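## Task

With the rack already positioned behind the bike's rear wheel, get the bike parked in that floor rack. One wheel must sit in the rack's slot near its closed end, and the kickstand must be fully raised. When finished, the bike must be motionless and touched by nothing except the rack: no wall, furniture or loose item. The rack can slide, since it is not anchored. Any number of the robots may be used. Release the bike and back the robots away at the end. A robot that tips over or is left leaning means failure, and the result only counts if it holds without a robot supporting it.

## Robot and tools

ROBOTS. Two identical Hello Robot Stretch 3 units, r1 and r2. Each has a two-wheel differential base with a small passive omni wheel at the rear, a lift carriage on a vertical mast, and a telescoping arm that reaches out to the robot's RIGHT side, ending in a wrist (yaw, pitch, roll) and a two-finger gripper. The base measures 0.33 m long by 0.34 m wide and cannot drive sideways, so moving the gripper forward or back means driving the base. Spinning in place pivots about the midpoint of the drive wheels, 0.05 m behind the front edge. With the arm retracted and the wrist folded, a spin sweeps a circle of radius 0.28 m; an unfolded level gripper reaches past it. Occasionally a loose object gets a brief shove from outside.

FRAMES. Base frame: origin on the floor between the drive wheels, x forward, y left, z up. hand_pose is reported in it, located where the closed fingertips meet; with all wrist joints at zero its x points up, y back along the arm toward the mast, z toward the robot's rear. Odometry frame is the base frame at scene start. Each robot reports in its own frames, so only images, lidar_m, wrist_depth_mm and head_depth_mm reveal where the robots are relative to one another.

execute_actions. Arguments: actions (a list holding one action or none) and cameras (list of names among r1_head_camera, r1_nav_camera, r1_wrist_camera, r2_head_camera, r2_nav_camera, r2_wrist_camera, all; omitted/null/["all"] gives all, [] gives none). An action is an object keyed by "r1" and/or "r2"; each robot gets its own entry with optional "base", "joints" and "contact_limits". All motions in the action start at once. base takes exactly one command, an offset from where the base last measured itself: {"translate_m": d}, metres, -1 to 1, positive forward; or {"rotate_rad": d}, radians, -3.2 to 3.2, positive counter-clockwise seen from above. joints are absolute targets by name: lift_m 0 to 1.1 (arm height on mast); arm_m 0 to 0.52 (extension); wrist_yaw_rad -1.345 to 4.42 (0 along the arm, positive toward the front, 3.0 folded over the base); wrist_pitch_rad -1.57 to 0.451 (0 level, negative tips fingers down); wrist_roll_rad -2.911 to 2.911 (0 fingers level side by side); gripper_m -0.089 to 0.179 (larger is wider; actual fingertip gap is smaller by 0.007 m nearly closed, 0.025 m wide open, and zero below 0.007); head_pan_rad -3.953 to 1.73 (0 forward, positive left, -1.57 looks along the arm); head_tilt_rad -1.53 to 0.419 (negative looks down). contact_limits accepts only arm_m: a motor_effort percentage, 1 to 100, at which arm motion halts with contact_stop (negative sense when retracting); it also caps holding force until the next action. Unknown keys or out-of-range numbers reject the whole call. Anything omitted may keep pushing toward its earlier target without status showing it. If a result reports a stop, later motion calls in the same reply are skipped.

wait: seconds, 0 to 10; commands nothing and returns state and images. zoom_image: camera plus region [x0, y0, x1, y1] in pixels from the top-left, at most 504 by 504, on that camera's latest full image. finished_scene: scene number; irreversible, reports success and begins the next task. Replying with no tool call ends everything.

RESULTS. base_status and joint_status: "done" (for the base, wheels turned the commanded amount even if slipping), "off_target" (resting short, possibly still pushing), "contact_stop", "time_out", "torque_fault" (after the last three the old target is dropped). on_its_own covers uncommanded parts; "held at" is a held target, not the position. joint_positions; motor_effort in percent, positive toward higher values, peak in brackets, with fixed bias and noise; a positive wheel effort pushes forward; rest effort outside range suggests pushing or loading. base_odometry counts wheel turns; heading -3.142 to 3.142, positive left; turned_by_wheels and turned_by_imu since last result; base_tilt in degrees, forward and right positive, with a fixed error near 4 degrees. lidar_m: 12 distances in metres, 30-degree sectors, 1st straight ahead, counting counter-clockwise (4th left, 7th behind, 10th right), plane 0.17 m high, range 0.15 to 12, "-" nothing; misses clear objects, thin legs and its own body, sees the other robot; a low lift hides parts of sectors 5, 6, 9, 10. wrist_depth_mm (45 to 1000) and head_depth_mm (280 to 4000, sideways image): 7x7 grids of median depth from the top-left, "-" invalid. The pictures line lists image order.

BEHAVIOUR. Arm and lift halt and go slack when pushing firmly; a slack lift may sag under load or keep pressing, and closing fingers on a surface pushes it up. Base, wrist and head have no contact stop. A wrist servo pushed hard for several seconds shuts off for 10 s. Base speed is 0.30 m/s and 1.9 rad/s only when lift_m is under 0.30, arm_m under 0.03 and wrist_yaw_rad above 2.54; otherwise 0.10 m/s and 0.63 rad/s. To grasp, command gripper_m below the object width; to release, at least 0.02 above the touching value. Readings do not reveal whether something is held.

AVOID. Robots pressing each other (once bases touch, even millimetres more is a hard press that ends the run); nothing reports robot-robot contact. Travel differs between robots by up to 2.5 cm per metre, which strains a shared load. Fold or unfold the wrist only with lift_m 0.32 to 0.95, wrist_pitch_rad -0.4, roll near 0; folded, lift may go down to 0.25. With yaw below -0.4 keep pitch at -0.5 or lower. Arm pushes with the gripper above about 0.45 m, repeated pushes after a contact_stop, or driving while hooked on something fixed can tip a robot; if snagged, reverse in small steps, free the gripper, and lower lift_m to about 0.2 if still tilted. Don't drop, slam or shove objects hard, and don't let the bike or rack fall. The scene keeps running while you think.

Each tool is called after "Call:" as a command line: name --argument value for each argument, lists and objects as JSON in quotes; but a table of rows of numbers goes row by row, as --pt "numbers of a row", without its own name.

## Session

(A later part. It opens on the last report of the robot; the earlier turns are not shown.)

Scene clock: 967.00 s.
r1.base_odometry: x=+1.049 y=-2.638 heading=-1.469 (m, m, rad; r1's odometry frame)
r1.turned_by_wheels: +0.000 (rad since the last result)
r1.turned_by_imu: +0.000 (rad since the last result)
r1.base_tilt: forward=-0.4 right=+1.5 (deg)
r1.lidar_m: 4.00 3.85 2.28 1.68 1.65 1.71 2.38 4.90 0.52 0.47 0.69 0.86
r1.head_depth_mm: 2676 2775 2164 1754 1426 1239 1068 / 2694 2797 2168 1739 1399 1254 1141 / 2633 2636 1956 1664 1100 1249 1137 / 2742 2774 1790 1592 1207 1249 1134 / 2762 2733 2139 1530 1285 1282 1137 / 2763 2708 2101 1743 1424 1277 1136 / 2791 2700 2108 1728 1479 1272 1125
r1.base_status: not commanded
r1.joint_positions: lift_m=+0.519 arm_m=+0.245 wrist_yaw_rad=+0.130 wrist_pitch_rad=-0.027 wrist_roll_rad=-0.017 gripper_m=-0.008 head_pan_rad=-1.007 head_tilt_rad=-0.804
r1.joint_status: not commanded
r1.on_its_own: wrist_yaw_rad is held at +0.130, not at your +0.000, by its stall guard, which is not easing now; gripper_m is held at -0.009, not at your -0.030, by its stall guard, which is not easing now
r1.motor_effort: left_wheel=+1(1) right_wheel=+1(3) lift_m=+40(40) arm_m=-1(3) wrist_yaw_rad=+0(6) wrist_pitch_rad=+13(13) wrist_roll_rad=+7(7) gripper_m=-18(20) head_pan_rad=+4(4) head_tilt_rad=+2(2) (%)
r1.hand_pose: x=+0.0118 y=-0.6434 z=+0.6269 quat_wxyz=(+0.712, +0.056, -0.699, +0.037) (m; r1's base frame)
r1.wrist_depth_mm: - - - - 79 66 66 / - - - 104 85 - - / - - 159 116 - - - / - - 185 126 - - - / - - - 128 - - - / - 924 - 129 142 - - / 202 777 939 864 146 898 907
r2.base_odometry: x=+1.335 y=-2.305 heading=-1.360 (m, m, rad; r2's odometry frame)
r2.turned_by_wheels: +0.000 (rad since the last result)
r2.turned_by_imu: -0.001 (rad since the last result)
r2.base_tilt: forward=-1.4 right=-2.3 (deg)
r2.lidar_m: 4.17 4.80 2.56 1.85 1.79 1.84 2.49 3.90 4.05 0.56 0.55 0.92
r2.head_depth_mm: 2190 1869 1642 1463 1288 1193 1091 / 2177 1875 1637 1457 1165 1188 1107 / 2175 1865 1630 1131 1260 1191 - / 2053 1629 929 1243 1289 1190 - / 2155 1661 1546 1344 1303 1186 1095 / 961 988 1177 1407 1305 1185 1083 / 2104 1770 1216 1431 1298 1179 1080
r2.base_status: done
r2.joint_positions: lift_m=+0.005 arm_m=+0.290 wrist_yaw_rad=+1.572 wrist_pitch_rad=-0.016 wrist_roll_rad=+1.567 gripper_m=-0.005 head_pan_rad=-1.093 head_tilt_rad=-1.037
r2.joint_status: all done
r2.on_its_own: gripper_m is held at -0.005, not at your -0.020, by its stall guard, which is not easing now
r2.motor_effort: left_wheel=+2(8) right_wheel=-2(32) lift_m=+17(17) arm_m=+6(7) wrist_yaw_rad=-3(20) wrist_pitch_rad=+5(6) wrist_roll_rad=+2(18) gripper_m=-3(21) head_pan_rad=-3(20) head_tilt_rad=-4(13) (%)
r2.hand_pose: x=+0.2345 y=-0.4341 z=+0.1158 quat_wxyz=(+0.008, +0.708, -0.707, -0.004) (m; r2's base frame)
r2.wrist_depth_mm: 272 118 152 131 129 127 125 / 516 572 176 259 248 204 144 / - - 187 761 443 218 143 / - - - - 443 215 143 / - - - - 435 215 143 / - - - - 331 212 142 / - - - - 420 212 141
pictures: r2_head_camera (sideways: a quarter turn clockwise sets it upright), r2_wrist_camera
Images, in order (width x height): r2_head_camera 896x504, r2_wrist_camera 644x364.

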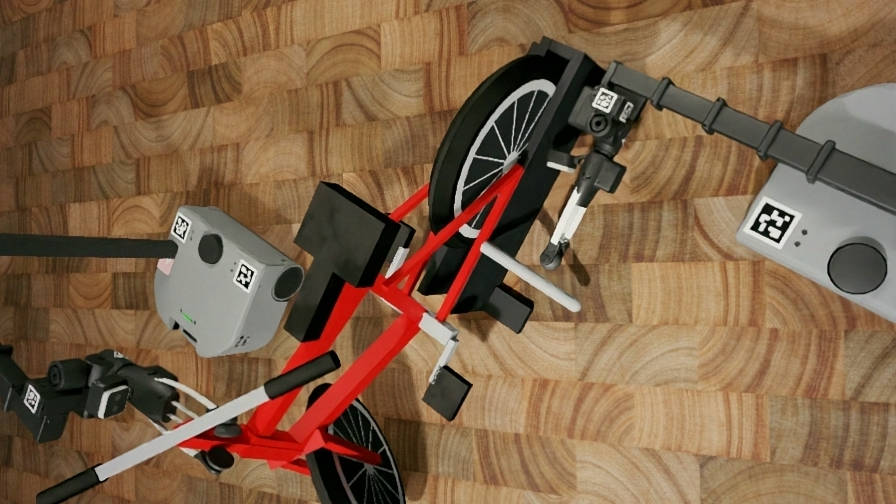

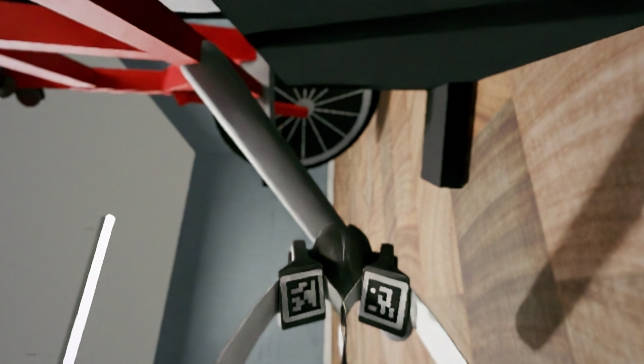

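Call:
execute_actions --actions '[{"r2": {"joints": {"wrist_roll_rad": 0.0, "wrist_pitch_rad": -0.25, "lift_m": 0.015, "gripper_m": 0.0, "arm_m": 0.27}}}]' --cameras '["r2_wrist_camera"]'

Scene clock: 1044.07 s.
r1.base_odometry: x=+1.049 y=-2.638 heading=-1.469 (m, m, rad; r1's odometry frame)
r1.turned_by_wheels: +0.000 (rad since the last result)
r1.turned_by_imu: +0.000 (rad since the last result)
r1.base_tilt: forward=-0.4 right=+1.4 (deg)
r1.lidar_m: 4.00 3.86 2.27 1.68 1.65 1.71 2.38 4.89 0.52 0.47 0.69 0.86
r1.head_depth_mm: 2668 2815 2171 1782 1429 1225 1075 / 2675 2758 2167 1730 1397 1249 1148 / 2623 2670 1967 1690 1106 1254 1139 / 2732 2799 1765 1588 1199 1245 1135 / 2754 2755 2116 1511 1296 1283 1135 / 2763 2734 2137 1744 1422 1285 1136 / 2803 2724 2113 1749 1469 1273 1131
r1.base_status: not commanded
r1.joint_positions: lift_m=+0.519 arm_m=+0.245 wrist_yaw_rad=+0.130 wrist_pitch_rad=-0.027 wrist_roll_rad=-0.017 gripper_m=-0.008 head_pan_rad=-1.007 head_tilt_rad=-0.804
r1.joint_status: not commanded
r1.on_its_own: wrist_yaw_rad is held at +0.130, not at your +0.000, by its stall guard, which is not easing now; gripper_m is held at -0.009, not at your -0.030, by its stall guard, which is not easing now
r1.motor_effort: left_wheel=+1(1) right_wheel=+0(1) lift_m=+40(40) arm_m=-1(1) wrist_yaw_rad=-1(0) wrist_pitch_rad=+13(13) wrist_roll_rad=+7(7) gripper_m=-19(19) head_pan_rad=+4(4) head_tilt_rad=+3(1) (%)
r1.hand_pose: x=+0.0118 y=-0.6434 z=+0.6269 quat_wxyz=(+0.712, +0.056, -0.699, +0.037) (m; r1's base frame)
r1.wrist_depth_mm: - - - - 79 66 65 / - - - 104 85 - - / - - 160 116 - - - / - - 185 125 - - - / - - - 128 - - - / - 906 - 130 143 - - / 203 797 950 850 145 910 908
r2.base_odometry: x=+1.335 y=-2.305 heading=-1.360 (m, m, rad; r2's odometry frame)
r2.turned_by_wheels: +0.000 (rad since the last result)
r2.turned_by_imu: -0.001 (rad since the last result)
r2.base_tilt: forward=-1.4 right=-2.3 (deg)
r2.lidar_m: 4.16 4.79 2.56 1.86 1.79 1.84 2.49 3.91 4.06 0.56 0.55 0.92
r2.head_depth_mm: 2177 1875 1647 1459 1276 1191 1092 / 2183 1874 1628 1466 1161 1192 1101 / 2182 1856 1635 1131 1258 1199 - / 2057 1635 931 1241 1286 1183 - / 2168 1652 1539 1342 1297 1182 1093 / 962 992 1180 1406 1296 1181 1082 / 2087 1761 1214 1430 1300 1180 1081
r2.base_status: not commanded
r2.joint_positions: lift_m=+0.015 arm_m=+0.270 wrist_yaw_rad=+1.572 wrist_pitch_rad=-0.264 wrist_roll_rad=+0.006 gripper_m=+0.000 head_pan_rad=-1.093 head_tilt_rad=-1.037
r2.joint_status: all done
r2.motor_effort: left_wheel=+2(2) right_wheel=-2(2) lift_m=+32(34) arm_m=-6(5) wrist_yaw_rad=-2(2) wrist_pitch_rad=+5(5) wrist_roll_rad=-2(3) gripper_m=-2(31) head_pan_rad=-3(2) head_tilt_rad=-4(4) (%)
r2.hand_pose: x=+0.2197 y=-0.4152 z=+0.0631 quat_wxyz=(+0.560, +0.563, -0.431, +0.428) (m; r2's base frame)
r2.wrist_depth_mm: - - - - 606 155 184 / - - - - 175 209 163 / 627 629 633 564 508 256 164 / 405 394 401 349 354 255 162 / 293 297 296 310 292 251 161 / 234 231 233 - 237 222 160 / 195 193 193 191 185 191 159
pictures: r2_wrist_camera
Images, in order (width x height): r2_wrist_camera 644x364.

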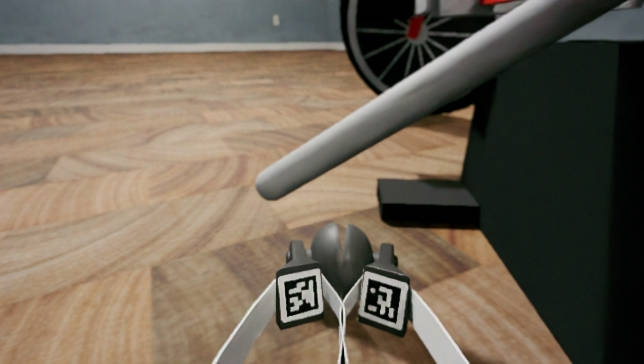

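Call:
execute_actions --actions '[{"r2": {"base": {"translate_m": 0.05}}}]' --cameras '["r2_wrist_camera"]'

Call:
execute_actions --actions '[{"r2": {"joints": {"lift_m": 0.07}}}]' --cameras '["r2_wrist_camera", "r2_head_camera"]'

Scene clock: 1053.27 s.
r1.base_odometry: x=+1.049 y=-2.638 heading=-1.469 (m, m, rad; r1's odometry frame)
r1.turned_by_wheels: +0.000 (rad since the last result)
r1.turned_by_imu: +0.000 (rad since the last result)
r1.base_tilt: forward=-0.4 right=+1.4 (deg)
r1.lidar_m: 4.00 3.85 2.28 1.68 1.65 1.71 2.37 4.89 0.52 0.47 0.69 0.86
r1.head_depth_mm: 2677 2815 2185 1775 1430 1230 1072 / 2659 2751 2177 1726 1401 1257 1143 / 2681 2579 1712 1642 1101 1246 1150 / 2707 2743 2089 1557 1202 1246 1144 / 2759 2755 2130 1732 1295 1281 1139 / 2785 2723 2130 1745 1423 1279 1126 / 2800 2726 2126 1738 1473 1281 1127
r1.base_status: not commanded
r1.joint_positions: lift_m=+0.519 arm_m=+0.245 wrist_yaw_rad=+0.130 wrist_pitch_rad=-0.027 wrist_roll_rad=-0.017 gripper_m=-0.008 head_pan_rad=-1.007 head_tilt_rad=-0.804
r1.joint_status: not commanded
r1.on_its_own: wrist_yaw_rad is held at +0.130, not at your +0.000, by its stall guard, which is not easing now; gripper_m is held at -0.009, not at your -0.030, by its stall guard, which is not easing now
r1.motor_effort: left_wheel=+0(1) right_wheel=+0(0) lift_m=+40(40) arm_m=-1(1) wrist_yaw_rad=-1(1) wrist_pitch_rad=+13(13) wrist_roll_rad=+7(7) gripper_m=-17(19) head_pan_rad=+4(4) head_tilt_rad=+2(2) (%)
r1.hand_pose: x=+0.0118 y=-0.6434 z=+0.6269 quat_wxyz=(+0.712, +0.056, -0.699, +0.037) (m; r1's base frame)
r1.wrist_depth_mm: - - - - 79 66 65 / - - - 104 85 - - / - - 159 117 - - - / - - 186 126 - - - / - - - 128 - - - / - 888 - 130 143 - - / 201 747 932 860 146 903 888
r2.base_odometry: x=+1.346 y=-2.354 heading=-1.360 (m, m, rad; r2's odometry frame)
r2.turned_by_wheels: +0.000 (rad since the last result)
r2.turned_by_imu: -0.001 (rad since the last result)
r2.base_tilt: forward=-1.4 right=-2.3 (deg)
r2.lidar_m: 4.11 4.76 2.60 1.88 1.81 1.87 2.52 3.95 4.09 0.55 0.53 0.88
r2.head_depth_mm: 2213 1876 1640 1458 1229 1196 1089 / 2188 1882 1633 1456 1165 1187 1104 / 2173 1872 1631 1129 1266 1190 - / 2109 1592 1513 1245 1290 1188 - / 2058 1654 1546 1374 1299 1182 1093 / 2025 940 1141 1438 1301 1179 1084 / 2148 1836 1290 1418 1299 1177 1081
r2.base_status: done
r2.joint_positions: lift_m=+0.015 arm_m=+0.270 wrist_yaw_rad=+1.572 wrist_pitch_rad=-0.265 wrist_roll_rad=+0.006 gripper_m=+0.000 head_pan_rad=-1.093 head_tilt_rad=-1.037
r2.joint_status: not commanded
r2.motor_effort: left_wheel=+2(5) right_wheel=-3(3) lift_m=+33(33) arm_m=-6(6) wrist_yaw_rad=-2(2) wrist_pitch_rad=+5(5) wrist_roll_rad=-2(2) gripper_m=-2(2) head_pan_rad=-2(2) head_tilt_rad=-4(5) (%)
r2.hand_pose: x=+0.2197 y=-0.4152 z=+0.0630 quat_wxyz=(+0.560, +0.563, -0.431, +0.428) (m; r2's base frame)
r2.wrist_depth_mm: - - - - 551 479 106 / - - - - 648 119 149 / 626 629 630 632 135 221 163 / 398 405 397 157 373 252 162 / 293 294 283 292 269 253 161 / 236 235 233 - 236 223 160 / 193 192 192 191 185 192 160
pictures: r2_wrist_camera
Images, in order (width x height): r2_wrist_camera 644x364.

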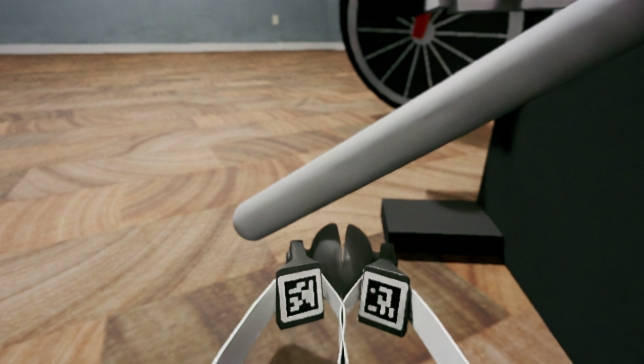

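Scene clock: 1054.60 s.
r1.base_odometry: x=+1.049 y=-2.638 heading=-1.469 (m, m, rad; r1's odometry frame)
r1.turned_by_wheels: +0.000 (rad since the last result)
r1.turned_by_imu: +0.000 (rad since the last result)
r1.base_tilt: forward=-0.4 right=+1.4 (deg)
r1.lidar_m: 3.98 3.87 2.27 1.68 1.65 1.71 2.37 4.88 0.51 0.47 0.69 0.86
r1.head_depth_mm: 2652 2834 2189 1766 1427 1230 1084 / 2646 2808 2154 1725 1401 1255 1145 / 2668 2562 1730 1626 1107 1254 1143 / 2755 2754 1998 1531 1202 1243 1132 / 2735 2720 2141 1411 1296 1282 1135 / 2766 2753 2133 1748 1418 1288 1137 / 2805 2725 2128 1741 1471 1276 1127
r1.base_status: not commanded
r1.joint_positions: lift_m=+0.519 arm_m=+0.245 wrist_yaw_rad=+0.130 wrist_pitch_rad=-0.027 wrist_roll_rad=-0.017 gripper_m=-0.008 head_pan_rad=-1.007 head_tilt_rad=-0.804
r1.joint_status: not commanded
r1.on_its_own: wrist_yaw_rad is held at +0.130, not at your +0.000, by its stall guard, which is not easing now; gripper_m is held at -0.009, not at your -0.030, by its stall guard, which is not easing now
r1.motor_effort: left_wheel=+1(1) right_wheel=+0(0) lift_m=+40(40) arm_m=+0(1) wrist_yaw_rad=+0(0) wrist_pitch_rad=+13(13) wrist_roll_rad=+7(7) gripper_m=-18(20) head_pan_rad=+4(4) head_tilt_rad=+2(2) (%)
r1.hand_pose: x=+0.0118 y=-0.6433 z=+0.6269 quat_wxyz=(+0.712, +0.056, -0.699, +0.037) (m; r1's base frame)
r1.wrist_depth_mm: - - - - 79 66 66 / - - - 104 85 - - / - - 160 116 - - - / - - 188 126 - - - / - 969 - 128 - - - / - 880 - 130 143 - - / 201 780 941 856 146 914 899
r2.base_odometry: x=+1.346 y=-2.354 heading=-1.360 (m, m, rad; r2's odometry frame)
r2.turned_by_wheels: +0.000 (rad since the last result)
r2.turned_by_imu: -0.001 (rad since the last result)
r2.base_tilt: forward=-1.5 right=-2.3 (deg)
r2.lidar_m: 4.11 4.76 2.59 1.88 1.81 1.87 2.52 3.94 4.07 0.56 0.52 0.88
r2.head_depth_mm: 2185 1875 1636 1463 1212 1192 1097 / 2195 1877 1633 1450 1167 1200 1106 / 2180 1871 1637 1126 1260 1190 - / 2109 1594 1501 1250 1289 1190 - / 2079 1655 1542 1378 1299 1179 1090 / 1994 943 1144 1436 1300 1179 1086 / 2147 1841 1286 1416 1297 1174 1080
r2.base_status: not commanded
r2.joint_positions: lift_m=+0.069 arm_m=+0.270 wrist_yaw_rad=+1.567 wrist_pitch_rad=-0.357 wrist_roll_rad=+0.004 gripper_m=+0.000 head_pan_rad=-1.093 head_tilt_rad=-1.037
r2.joint_status: all done
r2.on_its_own: wrist_pitch_rad is at rest, and its effort (+37) is outside its rest range (-20 to +32)
r2.motor_effort: left_wheel=-1(2) right_wheel=+8(8) lift_m=+37(37) arm_m=-6(6) wrist_yaw_rad=+4(4) wrist_pitch_rad=+37(37) wrist_roll_rad=-1(2) gripper_m=-2(2) head_pan_rad=-3(3) head_tilt_rad=-4(4) (%)
r2.hand_pose: x=+0.2102 y=-0.4164 z=+0.0958 quat_wxyz=(+0.581, +0.581, -0.405, +0.401) (m; r2's base frame)
r2.wrist_depth_mm: - - - - 553 257 154 / 972 982 936 950 670 542 117 / 590 586 583 574 581 130 125 / 423 423 421 421 152 215 160 / 328 328 327 177 294 245 159 / 268 266 266 - 270 243 158 / 228 226 226 221 220 218 157
pictures: r2_head_camera (sideways: a quarter turn clockwise sets it upright), r2_wrist_camera
Images, in order (width x height): r2_head_camera 896x504, r2_wrist_camera 644x364.

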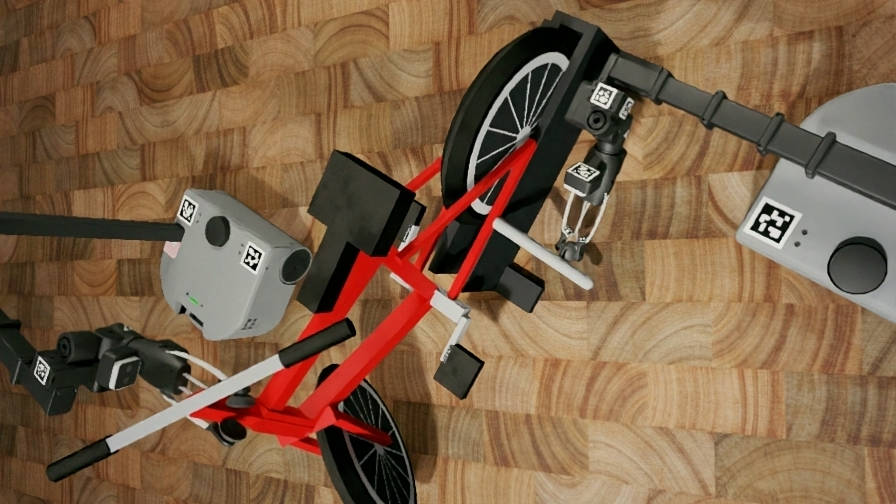

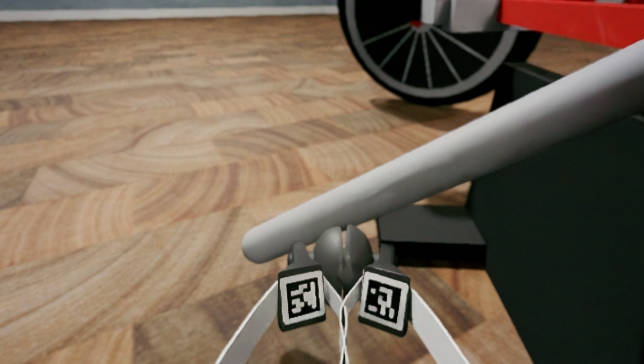

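Call:
execute_actions --actions '[{"r2": {"joints": {"lift_m": 0.02}}}]' --cameras '[]'

Call:
execute_actions --actions '[{"r2": {"base": {"translate_m": -0.07}}}]' --cameras '[]'

Call:
execute_actions --actions '[{"r2": {"joints": {"lift_m": 0.28, "wrist_pitch_rad": 0.0}}}]' --cameras '[]'

Call:
execute_actions --actions '[{"r2": {"joints": {"arm_m": 0.0}, "base": {"translate_m": 0.69}}}]' --cameras '[]'

Call:
execute_actions --actions '[{"r2": {"joints": {"wrist_yaw_rad": 0.0, "head_pan_rad": -1.57, "head_tilt_rad": -1.0}, "base": {"rotate_rad": -1.047}}}]' --cameras '["r2_head_camera", "r2_wrist_camera"]'

Scene clock: 1090.67 s.
r1.base_odometry: x=+1.049 y=-2.638 heading=-1.469 (m, m, rad; r1's odometry frame)
r1.turned_by_wheels: +0.000 (rad since the last result)
r1.turned_by_imu: +0.000 (rad since the last result)
r1.base_tilt: forward=-0.4 right=+1.4 (deg)
r1.lidar_m: 4.01 3.86 2.27 1.68 1.65 1.70 2.37 4.89 0.52 0.47 0.69 0.86
r1.head_depth_mm: 2672 2837 2193 1779 1473 1226 1075 / 2646 2772 2139 1732 1401 1253 1148 / 2683 2591 1714 1631 1107 1242 1152 / 2751 2769 2080 1546 1200 1245 1142 / 2802 2768 2134 1711 1304 1277 1134 / 2774 2710 2137 1741 1424 1281 1135 / 2769 2708 2113 1750 1463 1272 1134
r1.base_status: not commanded
r1.joint_positions: lift_m=+0.519 arm_m=+0.245 wrist_yaw_rad=+0.129 wrist_pitch_rad=-0.027 wrist_roll_rad=-0.017 gripper_m=-0.008 head_pan_rad=-1.007 head_tilt_rad=-0.804
r1.joint_status: not commanded
r1.on_its_own: wrist_yaw_rad is held at +0.130, not at your +0.000, by its stall guard, which is not easing now; gripper_m is held at -0.009, not at your -0.030, by its stall guard, which is not easing now
r1.motor_effort: left_wheel=+1(1) right_wheel=+1(1) lift_m=+40(40) arm_m=+0(0) wrist_yaw_rad=+0(0) wrist_pitch_rad=+13(13) wrist_roll_rad=+7(7) gripper_m=-19(18) head_pan_rad=+4(4) head_tilt_rad=+2(3) (%)
r1.hand_pose: x=+0.0114 y=-0.6434 z=+0.6269 quat_wxyz=(+0.713, +0.055, -0.699, +0.036) (m; r1's base frame)
r1.wrist_depth_mm: - - - - 80 66 65 / - - - 104 85 - - / - - 161 116 - - - / - - 193 126 - - - / - - - 128 - - - / - 897 - 132 - - - / 201 772 936 856 146 890 899
r2.base_odometry: x=+1.346 y=-2.354 heading=-1.360 (m, m, rad; r2's odometry frame)
r2.turned_by_wheels: +0.000 (rad since the last result)
r2.turned_by_imu: +0.000 (rad since the last result)
r2.base_tilt: forward=-1.4 right=-2.2 (deg)
r2.lidar_m: 4.11 4.74 2.60 1.88 1.82 1.86 2.52 3.94 4.09 0.55 0.52 0.88
r2.head_depth_mm: 2186 1873 1642 1461 1220 1191 1095 / 2164 1856 1632 1451 1165 1189 1108 / 2171 1860 1636 1119 1263 1187 - / 2105 1604 1505 1257 1287 1189 - / 2063 1662 1538 1380 1306 1181 1089 / 2008 945 1134 1443 1292 1184 1079 / 2141 1846 1294 1419 1297 1179 1082
r2.base_status: not commanded
r2.joint_positions: lift_m=+0.020 arm_m=+0.270 wrist_yaw_rad=+1.569 wrist_pitch_rad=-0.271 wrist_roll_rad=+0.004 gripper_m=+0.000 head_pan_rad=-1.093 head_tilt_rad=-1.037
r2.joint_status: all done
r2.motor_effort: left_wheel=+1(4) right_wheel=-2(20) lift_m=+17(37) arm_m=-5(6) wrist_yaw_rad=+2(6) wrist_pitch_rad=+7(37) wrist_roll_rad=-1(1) gripper_m=-2(2) head_pan_rad=-1(2) head_tilt_rad=-5(5) (%)
r2.hand_pose: x=+0.2191 y=-0.4159 z=+0.0674 quat_wxyz=(+0.563, +0.563, -0.429, +0.426) (m; r2's base frame)
r2.wrist_depth_mm: - - - - 561 277 106 / - - - - 646 119 140 / 622 629 626 633 137 217 161 / 411 412 413 159 381 249 160 / 306 301 286 297 274 246 159 / 236 238 238 - 242 229 158 / 199 198 197 196 192 197 157
pictures: none
No camera images: the call's "cameras" was empty. Leave "cameras" out to get every camera's image.

Scene clock: 1092.33 s.
r1.base_odometry: x=+1.049 y=-2.638 heading=-1.469 (m, m, rad; r1's odometry frame)
r1.turned_by_wheels: +0.000 (rad since the last result)
r1.turned_by_imu: +0.000 (rad since the last result)
r1.base_tilt: forward=-0.3 right=+1.5 (deg)
r1.lidar_m: 3.99 3.86 2.27 1.68 1.65 1.70 2.38 4.89 0.52 0.47 0.69 0.86
r1.head_depth_mm: 2695 2770 2180 1765 1466 1230 1084 / 2692 2819 2167 1737 1407 1254 1143 / 2654 2575 2064 1692 1109 1242 1139 / 2705 2792 1752 1615 1203 1243 1133 / 2721 2725 2119 1501 1297 1284 1140 / 2769 2678 2135 1749 1419 1283 1129 / 2745 2704 2114 1744 1471 1275 1126
r1.base_status: not commanded
r1.joint_positions: lift_m=+0.519 arm_m=+0.245 wrist_yaw_rad=+0.129 wrist_pitch_rad=-0.027 wrist_roll_rad=-0.017 gripper_m=-0.008 head_pan_rad=-1.007 head_tilt_rad=-0.804
r1.joint_status: not commanded
r1.on_its_own: wrist_yaw_rad is held at +0.130, not at your +0.000, by its stall guard, which is not easing now; gripper_m is held at -0.009, not at your -0.030, by its stall guard, which is not easing now
r1.motor_effort: left_wheel=+1(1) right_wheel=+1(1) lift_m=+39(40) arm_m=+0(0) wrist_yaw_rad=+1(2) wrist_pitch_rad=+13(13) wrist_roll_rad=+7(7) gripper_m=-19(18) head_pan_rad=+4(4) head_tilt_rad=+2(2) (%)
r1.hand_pose: x=+0.0114 y=-0.6434 z=+0.6269 quat_wxyz=(+0.713, +0.055, -0.699, +0.036) (m; r1's base frame)
r1.wrist_depth_mm: - - - - 79 66 65 / - - - 104 85 - - / - - 160 116 - - - / - - 195 125 - - - / - - - 128 - - - / - 931 - 131 - - - / 202 815 933 865 146 913 920
r2.base_odometry: x=+1.331 y=-2.285 heading=-1.359 (m, m, rad; r2's odometry frame)
r2.turned_by_wheels: +0.000 (rad since the last result)
r2.turned_by_imu: +0.000 (rad since the last result)
r2.base_tilt: forward=-1.5 right=-2.4 (deg)
r2.lidar_m: 4.16 4.82 2.54 1.84 1.78 1.83 2.48 3.89 4.01 0.55 0.56 0.94
r2.head_depth_mm: 2197 1876 1646 1466 1290 1192 1089 / 2179 1869 1633 1455 1172 1188 1104 / 2172 1868 1632 1126 1260 1189 - / 2122 1634 929 1215 1290 1190 - / 2171 1619 1049 1306 1297 1184 1088 / 983 1768 1180 1402 1292 1179 1081 / 2099 1735 1252 1439 1294 1172 1079
r2.base_status: done
r2.joint_positions: lift_m=+0.020 arm_m=+0.270 wrist_yaw_rad=+1.569 wrist_pitch_rad=-0.270 wrist_roll_rad=+0.004 gripper_m=+0.000 head_pan_rad=-1.093 head_tilt_rad=-1.037
r2.joint_status: not commanded
r2.motor_effort: left_wheel=+2(2) right_wheel=-2(6) lift_m=+17(17) arm_m=-5(6) wrist_yaw_rad=+1(1) wrist_pitch_rad=+7(7) wrist_roll_rad=-1(1) gripper_m=-3(2) head_pan_rad=-2(2) head_tilt_rad=-5(4) (%)
r2.hand_pose: x=+0.2191 y=-0.4159 z=+0.0675 quat_wxyz=(+0.563, +0.563, -0.429, +0.426) (m; r2's base frame)
r2.wrist_depth_mm: - - - - 612 172 171 / - - - - 195 219 161 / 630 635 626 512 575 252 161 / 404 412 405 377 363 250 160 / 303 300 297 316 300 246 159 / 238 239 239 - 243 227 157 / 199 196 197 196 194 196 157
pictures: none
No camera images: the call's "cameras" was empty. Leave "cameras" out to get every camera's image.

Scene clock: 1095.53 s.
r1.base_odometry: x=+1.049 y=-2.638 heading=-1.469 (m, m, rad; r1's odometry frame)
r1.turned_by_wheels: +0.000 (rad since the last result)
r1.turned_by_imu: +0.000 (rad since the last result)
r1.base_tilt: forward=-0.4 right=+1.4 (deg)
r1.lidar_m: 4.01 3.86 2.27 1.68 1.65 1.71 2.38 4.90 0.52 0.48 0.69 0.86
r1.head_depth_mm: 2642 2864 2172 1789 1480 1223 1079 / 2672 2792 2169 1730 1401 1255 1146 / 2666 2560 2088 1701 1105 1251 1145 / 2747 2773 1776 1265 1201 1242 1139 / 2751 2749 2015 1283 1302 1280 1137 / 2768 2723 2120 1737 1417 1290 1133 / 2786 2680 2126 1742 1485 1284 1129
r1.base_status: not commanded
r1.joint_positions: lift_m=+0.519 arm_m=+0.245 wrist_yaw_rad=+0.129 wrist_pitch_rad=-0.027 wrist_roll_rad=-0.017 gripper_m=-0.008 head_pan_rad=-1.007 head_tilt_rad=-0.804
r1.joint_status: not commanded
r1.on_its_own: wrist_yaw_rad is held at +0.130, not at your +0.000, by its stall guard, which is not easing now; gripper_m is held at -0.009, not at your -0.030, by its stall guard, which is not easing now
r1.motor_effort: left_wheel=+1(0) right_wheel=+1(1) lift_m=+39(39) arm_m=+0(0) wrist_yaw_rad=+0(1) wrist_pitch_rad=+13(13) wrist_roll_rad=+7(7) gripper_m=-18(19) head_pan_rad=+4(4) head_tilt_rad=+3(2) (%)
r1.hand_pose: x=+0.0114 y=-0.6434 z=+0.6269 quat_wxyz=(+0.713, +0.055, -0.699, +0.036) (m; r1's base frame)
r1.wrist_depth_mm: - - - - 80 66 65 / - - - 104 85 - - / - - 161 116 - - - / - 886 195 126 - - - / - - - 128 - - - / - 921 - 132 - - - / 202 814 934 845 146 918 894
r2.base_odometry: x=+1.331 y=-2.285 heading=-1.359 (m, m, rad; r2's odometry frame)
r2.turned_by_wheels: +0.000 (rad since the last result)
r2.turned_by_imu: -0.001 (rad since the last result)
r2.base_tilt: forward=-1.4 right=-2.3 (deg)
r2.lidar_m: 4.14 4.82 2.55 1.85 1.78 1.83 2.48 3.89 4.03 0.55 0.56 0.94
r2.head_depth_mm: 2187 1878 1644 1459 1318 1186 1090 / 2190 1868 1635 1457 1252 1203 1093 / 2182 1861 1635 1128 1292 1188 - / 2103 1643 928 1221 1307 1185 - / 2171 1635 1054 1311 1301 1185 1091 / 987 1773 1180 1396 1294 1181 1085 / 2086 1734 1253 1438 1294 1182 1080
r2.base_status: not commanded
r2.joint_positions: lift_m=+0.280 arm_m=+0.270 wrist_yaw_rad=+1.569 wrist_pitch_rad=-0.021 wrist_roll_rad=+0.004 gripper_m=+0.000 head_pan_rad=-1.093 head_tilt_rad=-1.037
r2.joint_status: all done
r2.motor_effort: left_wheel=+2(2) right_wheel=-1(3) lift_m=+33(32) arm_m=-6(6) wrist_yaw_rad=+2(1) wrist_pitch_rad=+7(8) wrist_roll_rad=-1(1) gripper_m=-3(2) head_pan_rad=-3(1) head_tilt_rad=-4(5) (%)
r2.hand_pose: x=+0.2343 y=-0.4159 z=+0.3888 quat_wxyz=(+0.505, +0.506, -0.496, +0.493) (m; r2's base frame)
r2.wrist_depth_mm: - - - - - 215 182 / - - - - - 346 - / - - - - - 286 - / - - - - 669 281 - / - - - - 680 356 - / 902 920 932 - 757 350 786 / 694 686 688 702 626 390 680
pictures: none
No camera images: the call's "cameras" was empty. Leave "cameras" out to get every camera's image.

Scene clock: 1103.67 s.
r1.base_odometry: x=+1.049 y=-2.638 heading=-1.469 (m, m, rad; r1's odometry frame)
r1.turned_by_wheels: +0.000 (rad since the last result)
r1.turned_by_imu: -0.001 (rad since the last result)
r1.base_tilt: forward=-0.4 right=+1.5 (deg)
r1.lidar_m: 4.01 3.86 2.27 1.68 1.65 1.71 2.38 4.90 0.52 0.47 0.69 0.86
r1.head_depth_mm: 2695 2816 2175 1574 1413 1232 1079 / 2719 2800 2147 1725 1403 1252 1137 / 2716 2810 2160 1763 1110 1240 1138 / 2734 2775 2166 1742 1210 1246 1137 / 2740 2729 2127 1756 1297 1288 1134 / 2766 2704 2129 1742 1429 1285 1134 / 2798 2711 2127 1729 1484 1279 1129
r1.base_status: not commanded
r1.joint_positions: lift_m=+0.519 arm_m=+0.245 wrist_yaw_rad=+0.129 wrist_pitch_rad=-0.027 wrist_roll_rad=-0.017 gripper_m=-0.008 head_pan_rad=-1.007 head_tilt_rad=-0.804
r1.joint_status: not commanded
r1.on_its_own: wrist_yaw_rad is held at +0.130, not at your +0.000, by its stall guard, which is not easing now; gripper_m is held at -0.009, not at your -0.030, by its stall guard, which is not easing now
r1.motor_effort: left_wheel=+1(0) right_wheel=+1(1) lift_m=+40(39) arm_m=+0(0) wrist_yaw_rad=+1(1) wrist_pitch_rad=+13(13) wrist_roll_rad=+7(7) gripper_m=-19(18) head_pan_rad=+4(4) head_tilt_rad=+2(2) (%)
r1.hand_pose: x=+0.0114 y=-0.6434 z=+0.6269 quat_wxyz=(+0.713, +0.055, -0.699, +0.036) (m; r1's base frame)
r1.wrist_depth_mm: - - - - 80 66 65 / - - - 104 85 - - / - - 160 115 - - - / - - 194 126 - - - / - - - 128 - - - / - - - 132 546 - - / 202 950 945 682 145 902 909
r2.base_odometry: x=+1.476 y=-2.960 heading=-1.359 (m, m, rad; r2's odometry frame)
r2.turned_by_wheels: +0.000 (rad since the last result)
r2.turned_by_imu: -0.003 (rad since the last result)
r2.base_tilt: forward=-1.4 right=-2.3 (deg)
r2.lidar_m: 3.67 4.21 3.04 2.21 2.13 2.19 2.96 0.78 0.62 0.53 0.45 2.72
r2.head_depth_mm: 2197 1875 1426 1008 1276 1189 1092 / 2193 1869 1549 1399 1312 1188 1092 / 2182 1851 1639 1453 1291 1217 - / 2167 1849 1623 1454 1287 1212 - / 2139 1841 1612 1450 1300 1183 1090 / 2149 1843 1617 1440 1297 1176 1082 / 2129 1851 1605 1434 1292 1175 1080
r2.base_status: done
r2.joint_positions: lift_m=+0.280 arm_m=+0.000 wrist_yaw_rad=+1.569 wrist_pitch_rad=-0.021 wrist_roll_rad=+0.004 gripper_m=+0.000 head_pan_rad=-1.093 head_tilt_rad=-1.037
r2.joint_status: all done
r2.motor_effort: left_wheel=+1(5) right_wheel=-3(3) lift_m=+32(32) arm_m=-6(6) wrist_yaw_rad=+1(2) wrist_pitch_rad=+7(7) wrist_roll_rad=-1(1) gripper_m=-1(1) head_pan_rad=-2(3) head_tilt_rad=-4(4) (%)
r2.hand_pose: x=+0.2343 y=-0.1458 z=+0.3888 quat_wxyz=(+0.505, +0.506, -0.496, +0.493) (m; r2's base frame)
r2.wrist_depth_mm: - - - - - - - / - - - - - - - / - - - - - - - / - - - - - - - / - - - - - - - / 915 911 901 - 983 928 963 / 715 679 677 677 681 713 726
pictures: none
No camera images: the call's "cameras" was empty. Leave "cameras" out to get every camera's image.

Scene clock: 1106.30 s.
r1.base_odometry: x=+1.049 y=-2.638 heading=-1.469 (m, m, rad; r1's odometry frame)
r1.turned_by_wheels: +0.000 (rad since the last result)
r1.turned_by_imu: +0.000 (rad since the last result)
r1.base_tilt: forward=-0.3 right=+1.5 (deg)
r1.lidar_m: 3.98 3.86 2.28 1.68 1.65 1.71 2.37 4.89 0.52 0.47 0.69 0.86
r1.head_depth_mm: 2677 2843 2182 1526 1475 1225 1083 / 2711 2775 2169 1728 1400 1248 1145 / 2740 2792 2170 1766 1103 1242 1138 / 2753 2695 2140 1773 1199 1234 1131 / 2754 2761 2130 1748 1303 1277 1137 / 2795 2726 2123 1747 1426 1286 1133 / 2780 2717 2089 1727 1479 1273 1125
r1.base_status: not commanded
r1.joint_positions: lift_m=+0.519 arm_m=+0.245 wrist_yaw_rad=+0.129 wrist_pitch_rad=-0.027 wrist_roll_rad=-0.017 gripper_m=-0.008 head_pan_rad=-1.007 head_tilt_rad=-0.804
r1.joint_status: not commanded
r1.on_its_own: wrist_yaw_rad is held at +0.130, not at your +0.000, by its stall guard, which is not easing now; gripper_m is held at -0.009, not at your -0.030, by its stall guard, which is not easing now
r1.motor_effort: left_wheel=+0(0) right_wheel=+1(1) lift_m=+39(40) arm_m=+0(0) wrist_yaw_rad=+1(2) wrist_pitch_rad=+13(13) wrist_roll_rad=+7(7) gripper_m=-19(18) head_pan_rad=+4(4) head_tilt_rad=+1(3) (%)
r1.hand_pose: x=+0.0114 y=-0.6434 z=+0.6269 quat_wxyz=(+0.713, +0.055, -0.699, +0.036) (m; r1's base frame)
r1.wrist_depth_mm: - - - - 79 66 65 / - - - 104 85 - - / - - 160 116 - - - / - - 194 126 770 - - / - - - 128 - - - / - - - 132 811 - - / 201 927 946 815 146 910 904
r2.base_odometry: x=+1.476 y=-2.960 heading=-2.406 (m, m, rad; r2's odometry frame)
r2.turned_by_wheels: -1.047 (rad since the last result)
r2.turned_by_imu: -1.052 (rad since the last result)
r2.base_tilt: forward=-1.4 right=-2.3 (deg)
r2.lidar_m: 0.45 2.73 3.67 4.23 3.03 2.21 2.12 2.19 2.97 0.79 0.62 0.53
r2.head_depth_mm: 2358 1961 1693 1492 1324 1201 1094 / 2356 1963 1691 1495 1329 1201 1120 / 2322 1952 1686 1488 1331 1213 - / 2299 1940 1671 1479 1322 1187 - / 2295 1936 1679 1411 1299 1192 1088 / 2293 1939 1668 1193 1273 1193 1085 / 2303 1918 1660 974 1129 1188 1078
r2.base_status: done
r2.joint_positions: lift_m=+0.280 arm_m=+0.000 wrist_yaw_rad=+0.001 wrist_pitch_rad=-0.021 wrist_roll_rad=+0.004 gripper_m=+0.000 head_pan_rad=-1.563 head_tilt_rad=-1.001
r2.joint_status: all done
r2.motor_effort: left_wheel=+2(5) right_wheel=-3(7) lift_m=+32(33) arm_m=-6(6) wrist_yaw_rad=-1(4) wrist_pitch_rad=+7(7) wrist_roll_rad=-1(1) gripper_m=-2(2) head_pan_rad=-3(21) head_tilt_rad=-1(4) (%)
r2.hand_pose: x=-0.0211 y=-0.4011 z=+0.3888 quat_wxyz=(+0.706, +0.008, -0.708, -0.007) (m; r2's base frame)
r2.wrist_depth_mm: 333 - - - - - - / 347 - - - - - - / - - - - - - - / - - 599 - - - - / - 462 581 - - - - / 888 451 565 - 966 937 927 / 440 432 566 687 680 699 713
pictures: r2_head_camera (sideways: a quarter turn clockwise sets it upright), r2_wrist_camera
Images, in order (width x height): r2_head_camera 896x504, r2_wrist_camera 644x364.

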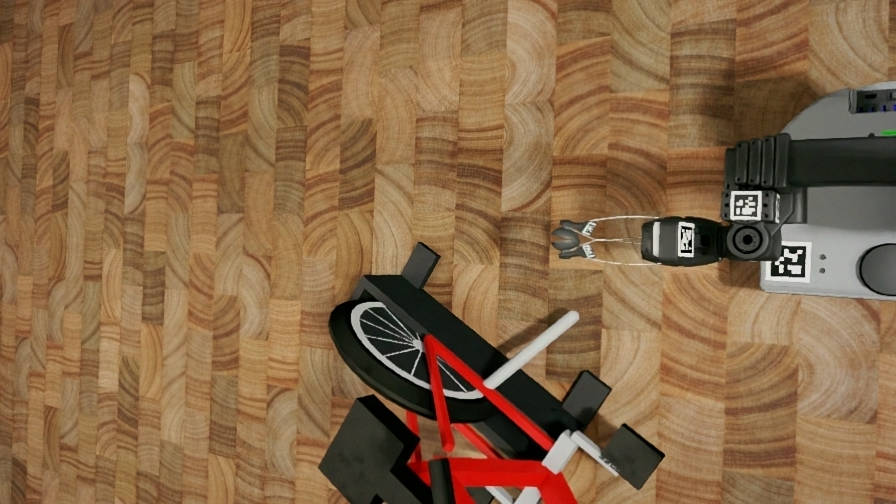

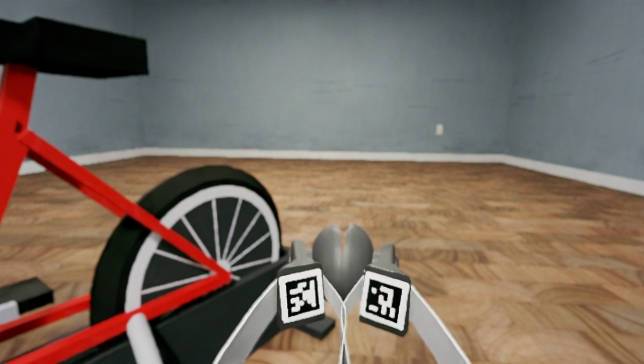

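Call:
execute_actions --actions '[{"r2": {"base": {"translate_m": 0.20}}}]' --cameras '[]'

Call:
execute_actions --actions '[{"r2": {"base": {"rotate_rad": -0.524}}}]' --cameras '["r2_head_camera", "r2_nav_camera"]'

Scene clock: 1131.17 s.
r1.base_odometry: x=+1.049 y=-2.638 heading=-1.469 (m, m, rad; r1's odometry frame)
r1.turned_by_wheels: +0.000 (rad since the last result)
r1.turned_by_imu: -0.001 (rad since the last result)
r1.base_tilt: forward=-0.4 right=+1.5 (deg)
r1.lidar_m: 4.00 3.87 2.27 1.68 1.65 1.71 2.37 4.90 0.52 0.48 0.69 0.86
r1.head_depth_mm: 2708 2815 2178 1782 1421 1234 1088 / 2737 2811 2185 1731 1398 1250 1141 / 2749 2780 2149 1765 1107 1250 1141 / 2770 2740 2164 1749 1202 1240 1137 / 2737 2733 2124 1756 1298 1288 1137 / 2798 2709 2125 1749 1416 1288 1133 / 2768 2692 2121 1739 1477 1280 1130
r1.base_status: not commanded
r1.joint_positions: lift_m=+0.519 arm_m=+0.245 wrist_yaw_rad=+0.129 wrist_pitch_rad=-0.027 wrist_roll_rad=-0.017 gripper_m=-0.008 head_pan_rad=-1.007 head_tilt_rad=-0.804
r1.joint_status: not commanded
r1.on_its_own: wrist_yaw_rad is held at +0.130, not at your +0.000, by its stall guard, which is not easing now; gripper_m is held at -0.009, not at your -0.030, by its stall guard, which is not easing now
r1.motor_effort: left_wheel=+0(0) right_wheel=+1(1) lift_m=+40(40) arm_m=+0(0) wrist_yaw_rad=+1(0) wrist_pitch_rad=+13(13) wrist_roll_rad=+7(7) gripper_m=-19(19) head_pan_rad=+4(4) head_tilt_rad=+2(2) (%)
r1.hand_pose: x=+0.0114 y=-0.6434 z=+0.6269 quat_wxyz=(+0.713, +0.055, -0.699, +0.036) (m; r1's base frame)
r1.wrist_depth_mm: - - - - 79 66 65 / - - - 104 85 552 - / - - 161 116 - - - / - - 194 125 - 621 - / - - - 128 602 - - / - - - 131 825 - - / 203 944 890 458 146 914 894
r2.base_odometry: x=+1.328 y=-3.094 heading=-2.406 (m, m, rad; r2's odometry frame)
r2.turned_by_wheels: +0.000 (rad since the last result)
r2.turned_by_imu: -0.001 (rad since the last result)
r2.base_tilt: forward=-1.5 right=-2.3 (deg)
r2.lidar_m: 0.25 2.51 3.42 4.24 3.34 2.41 2.32 2.40 3.24 0.58 3.51 0.29
r2.head_depth_mm: 2359 1945 1696 1487 1340 1206 1099 / 2331 1967 1692 1493 1333 1204 1122 / 2317 1947 1690 1455 1330 1219 - / 2321 1950 1678 1261 1303 1183 - / 2290 1932 1680 917 1239 1176 1088 / 2279 1945 1676 923 1256 1191 1084 / 2274 1936 1649 1463 796 898 895
r2.base_status: done
r2.joint_positions: lift_m=+0.280 arm_m=+0.000 wrist_yaw_rad=+0.001 wrist_pitch_rad=-0.021 wrist_roll_rad=+0.004 gripper_m=+0.000 head_pan_rad=-1.563 head_tilt_rad=-1.001
r2.joint_status: not commanded
r2.motor_effort: left_wheel=+2(5) right_wheel=-3(5) lift_m=+32(32) arm_m=-6(6) wrist_yaw_rad=-2(1) wrist_pitch_rad=+7(7) wrist_roll_rad=-1(1) gripper_m=-2(2) head_pan_rad=-1(2) head_tilt_rad=+0(0) (%)
r2.hand_pose: x=-0.0211 y=-0.4011 z=+0.3888 quat_wxyz=(+0.706, +0.008, -0.708, -0.007) (m; r2's base frame)
r2.wrist_depth_mm: - 254 311 - - - - / 228 - 326 - - - - / - 289 - - - - - / - - 448 563 - - - / - - - 450 - - - / 922 312 874 - 969 936 963 / 676 306 427 524 660 693 708
pictures: none
No camera images: the call's "cameras" was empty. Leave "cameras" out to get every camera's image.

Scene clock: 1133.00 s.
r1.base_odometry: x=+1.049 y=-2.638 heading=-1.469 (m, m, rad; r1's odometry frame)
r1.turned_by_wheels: +0.000 (rad since the last result)
r1.turned_by_imu: +0.000 (rad since the last result)
r1.base_tilt: forward=-0.4 right=+1.4 (deg)
r1.lidar_m: 3.98 3.85 2.27 1.68 1.65 1.70 2.37 4.88 0.52 0.47 0.69 0.86
r1.head_depth_mm: 2707 2819 2195 1695 1424 1229 1081 / 2676 2795 2185 1716 1403 1245 1153 / 2720 2794 2163 1751 1102 1249 1148 / 2744 2747 2162 1750 1195 1243 1136 / 2758 2711 2137 1737 1308 1290 1142 / 2768 2703 2135 1748 1424 1279 1138 / 2810 2696 2117 1739 1471 1282 1128
r1.base_status: not commanded
r1.joint_positions: lift_m=+0.519 arm_m=+0.245 wrist_yaw_rad=+0.129 wrist_pitch_rad=-0.027 wrist_roll_rad=-0.017 gripper_m=-0.008 head_pan_rad=-1.007 head_tilt_rad=-0.804
r1.joint_status: not commanded
r1.on_its_own: wrist_yaw_rad is held at +0.130, not at your +0.000, by its stall guard, which is not easing now; gripper_m is held at -0.009, not at your -0.030, by its stall guard, which is not easing now
r1.motor_effort: left_wheel=+0(0) right_wheel=+1(1) lift_m=+40(40) arm_m=+0(1) wrist_yaw_rad=+1(1) wrist_pitch_rad=+13(13) wrist_roll_rad=+7(7) gripper_m=-20(20) head_pan_rad=+4(4) head_tilt_rad=+1(2) (%)
r1.hand_pose: x=+0.0114 y=-0.6434 z=+0.6269 quat_wxyz=(+0.713, +0.055, -0.699, +0.036) (m; r1's base frame)
r1.wrist_depth_mm: - - - - 79 66 65 / - - - 104 85 - - / - - 160 116 - - - / - - 194 126 - 579 - / - - - 128 611 590 - / - - - 131 - - - / 201 951 951 871 146 678 912
r2.base_odometry: x=+1.328 y=-3.094 heading=-2.930 (m, m, rad; r2's odometry frame)
r2.turned_by_wheels: -0.524 (rad since the last result)
r2.turned_by_imu: -0.526 (rad since the last result)
r2.base_tilt: forward=-1.4 right=-2.2 (deg)
r2.lidar_m: 0.29 0.25 2.51 3.38 4.26 3.32 2.42 2.32 2.39 3.24 0.58 3.52
r2.head_depth_mm: 2351 1971 1686 1491 1328 1203 1092 / 2316 1965 1690 1499 1330 1200 1120 / 2311 1954 1686 1488 1324 1214 - / 2317 1949 1677 1480 1323 1183 - / 2306 1933 1682 1473 1324 1194 1087 / 2296 1939 1668 1446 1293 1192 1082 / 2294 1922 1666 1121 1164 1154 1087
r2.base_status: done
r2.joint_positions: lift_m=+0.280 arm_m=+0.000 wrist_yaw_rad=+0.001 wrist_pitch_rad=-0.021 wrist_roll_rad=+0.004 gripper_m=+0.000 head_pan_rad=-1.563 head_tilt_rad=-1.001
r2.joint_status: not commanded
r2.motor_effort: left_wheel=+2(5) right_wheel=-3(5) lift_m=+32(32) arm_m=-6(6) wrist_yaw_rad=-1(1) wrist_pitch_rad=+7(7) wrist_roll_rad=-1(1) gripper_m=-2(2) head_pan_rad=-3(2) head_tilt_rad=+0(0) (%)
r2.hand_pose: x=-0.0211 y=-0.4011 z=+0.3888 quat_wxyz=(+0.706, +0.008, -0.708, -0.007) (m; r2's base frame)
r2.wrist_depth_mm: - - - - - - - / - - - - - - - / - - - - - - - / 471 - - - - - - / 449 634 - - - - - / 443 614 916 - 968 954 969 / 431 617 698 712 683 707 728
pictures: r2_head_camera (sideways: a quarter turn clockwise sets it upright), r2_nav_camera (sideways: a quarter turn counterclockwise sets it upright)
Images, in order (width x height): r2_head_camera 896x504, r2_nav_camera 672x504.

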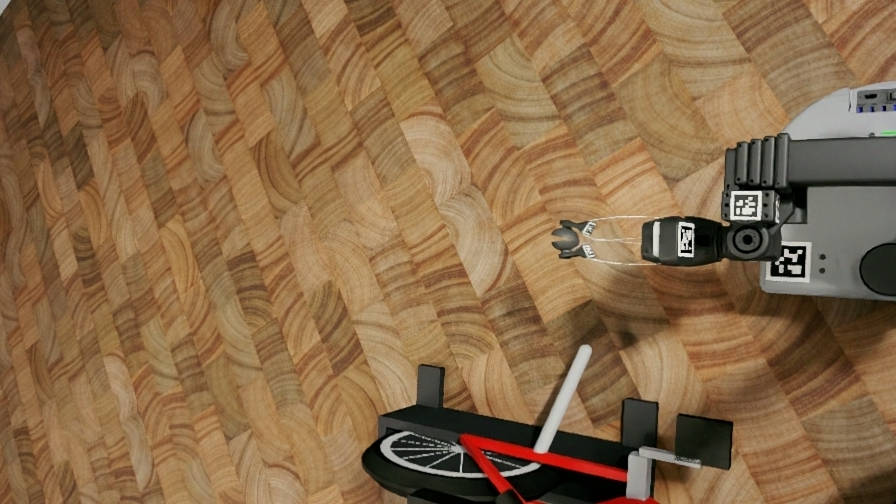

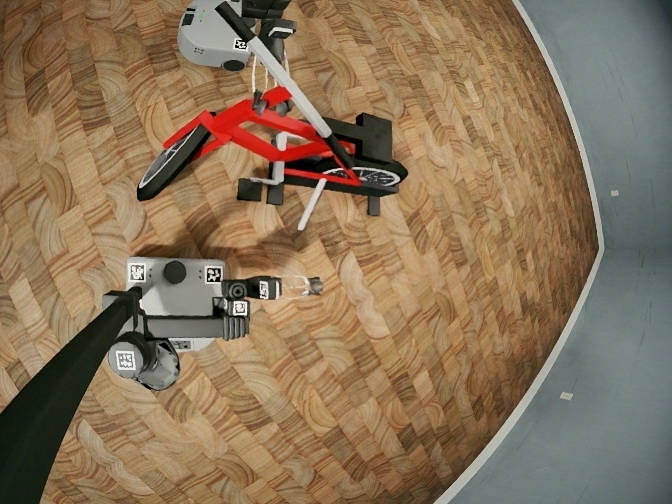

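Call:
execute_actions --actions '[{"r2": {"base": {"translate_m": 0.14}, "joints": {"arm_m": 0.07, "wrist_roll_rad": 1.57, "gripper_m": 0.09}}}]' --cameras '[]'

Call:
execute_actions --actions '[{"r2": {"base": {"rotate_rad": 0.19}}}]' --cameras '["r2_head_camera", "r2_nav_camera"]'

Scene clock: 1166.30 s.
r1.base_odometry: x=+1.049 y=-2.638 heading=-1.469 (m, m, rad; r1's odometry frame)
r1.turned_by_wheels: +0.000 (rad since the last result)
r1.turned_by_imu: -0.001 (rad since the last result)
r1.base_tilt: forward=-0.3 right=+1.4 (deg)
r1.lidar_m: 4.00 3.85 2.28 1.68 1.65 1.71 2.37 4.89 0.52 0.48 0.69 0.86
r1.head_depth_mm: 2710 2825 2191 1765 1437 1229 1081 / 2704 2798 2164 1686 1404 1254 1145 / 2705 2785 2168 1772 1111 1250 1138 / 2764 2773 2154 1759 1206 1239 1142 / 2743 2752 2156 1755 1295 1284 1134 / 2807 2731 2121 1749 1413 1285 1130 / 2792 2721 2112 1732 1464 1272 1129
r1.base_status: not commanded
r1.joint_positions: lift_m=+0.519 arm_m=+0.245 wrist_yaw_rad=+0.129 wrist_pitch_rad=-0.027 wrist_roll_rad=-0.017 gripper_m=-0.008 head_pan_rad=-1.007 head_tilt_rad=-0.804
r1.joint_status: not commanded
r1.on_its_own: wrist_yaw_rad is held at +0.130, not at your +0.000, by its stall guard, which is not easing now; gripper_m is held at -0.009, not at your -0.030, by its stall guard, which is not easing now
r1.motor_effort: left_wheel=+1(1) right_wheel=+1(1) lift_m=+40(40) arm_m=+0(0) wrist_yaw_rad=+1(0) wrist_pitch_rad=+13(13) wrist_roll_rad=+7(7) gripper_m=-19(19) head_pan_rad=+4(4) head_tilt_rad=+3(1) (%)
r1.hand_pose: x=+0.0114 y=-0.6434 z=+0.6269 quat_wxyz=(+0.713, +0.055, -0.699, +0.036) (m; r1's base frame)
r1.wrist_depth_mm: - - - - 79 66 65 / - - - 104 85 - 380 / - - 161 116 - - 403 / - - 194 126 - - 402 / - - - 128 473 464 389 / - - - 131 - - 421 / 202 960 858 437 146 897 825
r2.base_odometry: x=+1.191 y=-3.123 heading=-2.930 (m, m, rad; r2's odometry frame)
r2.turned_by_wheels: +0.000 (rad since the last result)
r2.turned_by_imu: -0.001 (rad since the last result)
r2.base_tilt: forward=-1.4 right=-2.3 (deg)
r2.lidar_m: 0.19 0.15 0.15 3.26 4.35 3.49 2.55 2.44 2.52 3.41 0.52 3.34
r2.head_depth_mm: 2370 1972 1703 1499 1329 1203 1094 / 2336 1962 1691 1485 1331 1199 1120 / 2327 1946 1693 1482 1325 - - / 2319 1948 1676 1484 1320 1184 - / 2301 1937 1679 1451 1299 1177 1091 / 2274 1929 1674 1087 1121 1155 1085 / 2273 1936 1669 850 790 834 777
r2.base_status: done
r2.joint_positions: lift_m=+0.280 arm_m=+0.070 wrist_yaw_rad=+0.001 wrist_pitch_rad=-0.021 wrist_roll_rad=+1.567 gripper_m=+0.090 head_pan_rad=-1.563 head_tilt_rad=-1.001
r2.joint_status: all done
r2.motor_effort: left_wheel=+2(5) right_wheel=-3(2) lift_m=+32(32) arm_m=+7(8) wrist_yaw_rad=-1(1) wrist_pitch_rad=+7(7) wrist_roll_rad=+2(2) gripper_m=+0(82) head_pan_rad=-3(2) head_tilt_rad=+0(0) (%)
r2.hand_pose: x=-0.0210 y=-0.4702 z=+0.3886 quat_wxyz=(+0.002, +0.001, -1.000, -0.011) (m; r2's base frame)
r2.wrist_depth_mm: - - - - - 709 478 / - - - - - 713 470 / - - - - - 701 473 / - - - - - 717 459 / - - - - - 689 464 / - - - - - 579 459 / - - - - 521 475 453
pictures: none
No camera images: the call's "cameras" was empty. Leave "cameras" out to get every camera's image.

Scene clock: 1167.47 s.
r1.base_odometry: x=+1.049 y=-2.638 heading=-1.469 (m, m, rad; r1's odometry frame)
r1.turned_by_wheels: +0.000 (rad since the last result)
r1.turned_by_imu: +0.000 (rad since the last result)
r1.base_tilt: forward=-0.4 right=+1.5 (deg)
r1.lidar_m: 4.00 3.86 2.27 1.68 1.65 1.71 2.38 4.89 0.51 0.47 0.69 0.86
r1.head_depth_mm: 2692 2853 2182 1770 1198 1228 1079 / 2680 2813 2190 1720 1207 1248 1145 / 2714 2784 2157 1725 1106 1252 1145 / 2753 2752 2162 1765 1203 1244 1138 / 2720 2737 2129 1747 1291 1286 1135 / 2766 2709 2132 1751 1411 1278 1129 / 2832 2710 2098 1748 1478 1283 1129
r1.base_status: not commanded
r1.joint_positions: lift_m=+0.519 arm_m=+0.245 wrist_yaw_rad=+0.129 wrist_pitch_rad=-0.027 wrist_roll_rad=-0.017 gripper_m=-0.008 head_pan_rad=-1.007 head_tilt_rad=-0.804
r1.joint_status: not commanded
r1.on_its_own: wrist_yaw_rad is held at +0.130, not at your +0.000, by its stall guard, which is not easing now; gripper_m is held at -0.009, not at your -0.030, by its stall guard, which is not easing now
r1.motor_effort: left_wheel=+0(1) right_wheel=+1(1) lift_m=+40(39) arm_m=+0(0) wrist_yaw_rad=+2(0) wrist_pitch_rad=+13(13) wrist_roll_rad=+7(7) gripper_m=-19(20) head_pan_rad=+4(4) head_tilt_rad=+2(2) (%)
r1.hand_pose: x=+0.0114 y=-0.6434 z=+0.6269 quat_wxyz=(+0.713, +0.055, -0.699, +0.036) (m; r1's base frame)
r1.wrist_depth_mm: - - - - 79 66 65 / - - - 104 85 - 408 / - - 160 116 - - - / - - 193 126 - 594 438 / - - - 128 465 469 415 / - - - 132 - - - / 202 947 416 394 146 656 869
r2.base_odometry: x=+1.191 y=-3.123 heading=-2.740 (m, m, rad; r2's odometry frame)
r2.turned_by_wheels: +0.190 (rad since the last result)
r2.turned_by_imu: +0.191 (rad since the last result)
r2.base_tilt: forward=-1.6 right=-2.3 (deg)
r2.lidar_m: 0.16 0.15 0.15 4.07 4.31 2.98 2.45 2.44 2.70 0.52 0.54 0.29
r2.head_depth_mm: 2340 1961 1698 1495 1331 1201 1094 / 2323 1958 1702 1484 1331 1194 1119 / 2329 1969 1683 1490 1331 - - / 2308 1931 1681 1458 1318 1176 - / 2309 1939 1670 1089 1241 1158 1084 / 2285 1926 1665 865 806 1160 1068 / 2281 1902 1664 1466 1120 704 806
r2.base_status: done
r2.joint_positions: lift_m=+0.280 arm_m=+0.070 wrist_yaw_rad=+0.001 wrist_pitch_rad=-0.021 wrist_roll_rad=+1.567 gripper_m=+0.090 head_pan_rad=-1.563 head_tilt_rad=-1.001
r2.joint_status: not commanded
r2.motor_effort: left_wheel=-2(4) right_wheel=+4(6) lift_m=+32(32) arm_m=+6(7) wrist_yaw_rad=-1(1) wrist_pitch_rad=+7(7) wrist_roll_rad=+2(2) gripper_m=+0(2) head_pan_rad=-2(3) head_tilt_rad=+0(0) (%)
r2.hand_pose: x=-0.0210 y=-0.4702 z=+0.3886 quat_wxyz=(+0.002, +0.001, -1.000, -0.011) (m; r2's base frame)
r2.wrist_depth_mm: - - - - - 731 473 / - - - - - 718 486 / - - - - - 710 471 / - - - - - 693 468 / - - - - 564 516 454 / - - - - 414 407 394 / - - - - 324 327 317
pictures: r2_head_camera (sideways: a quarter turn clockwise sets it upright), r2_nav_camera (sideways: a quarter turn counterclockwise sets it upright)
Images, in order (width x height): r2_head_camera 896x504, r2_nav_camera 672x504.

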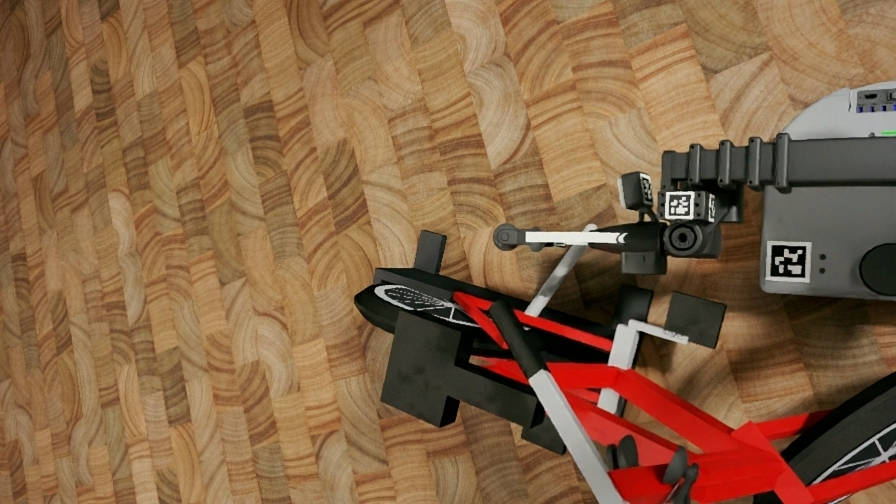

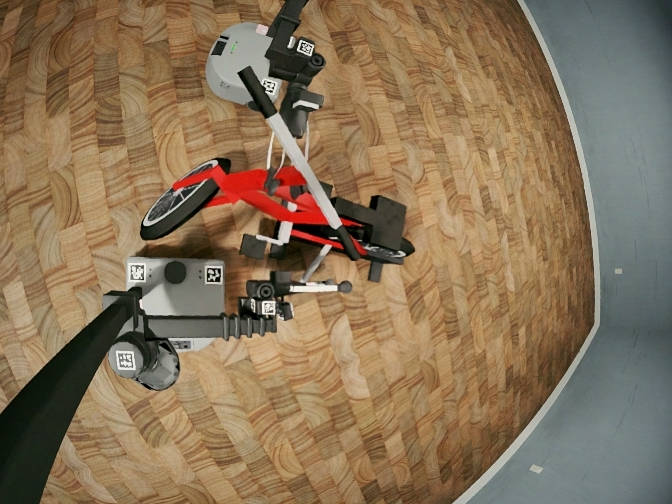

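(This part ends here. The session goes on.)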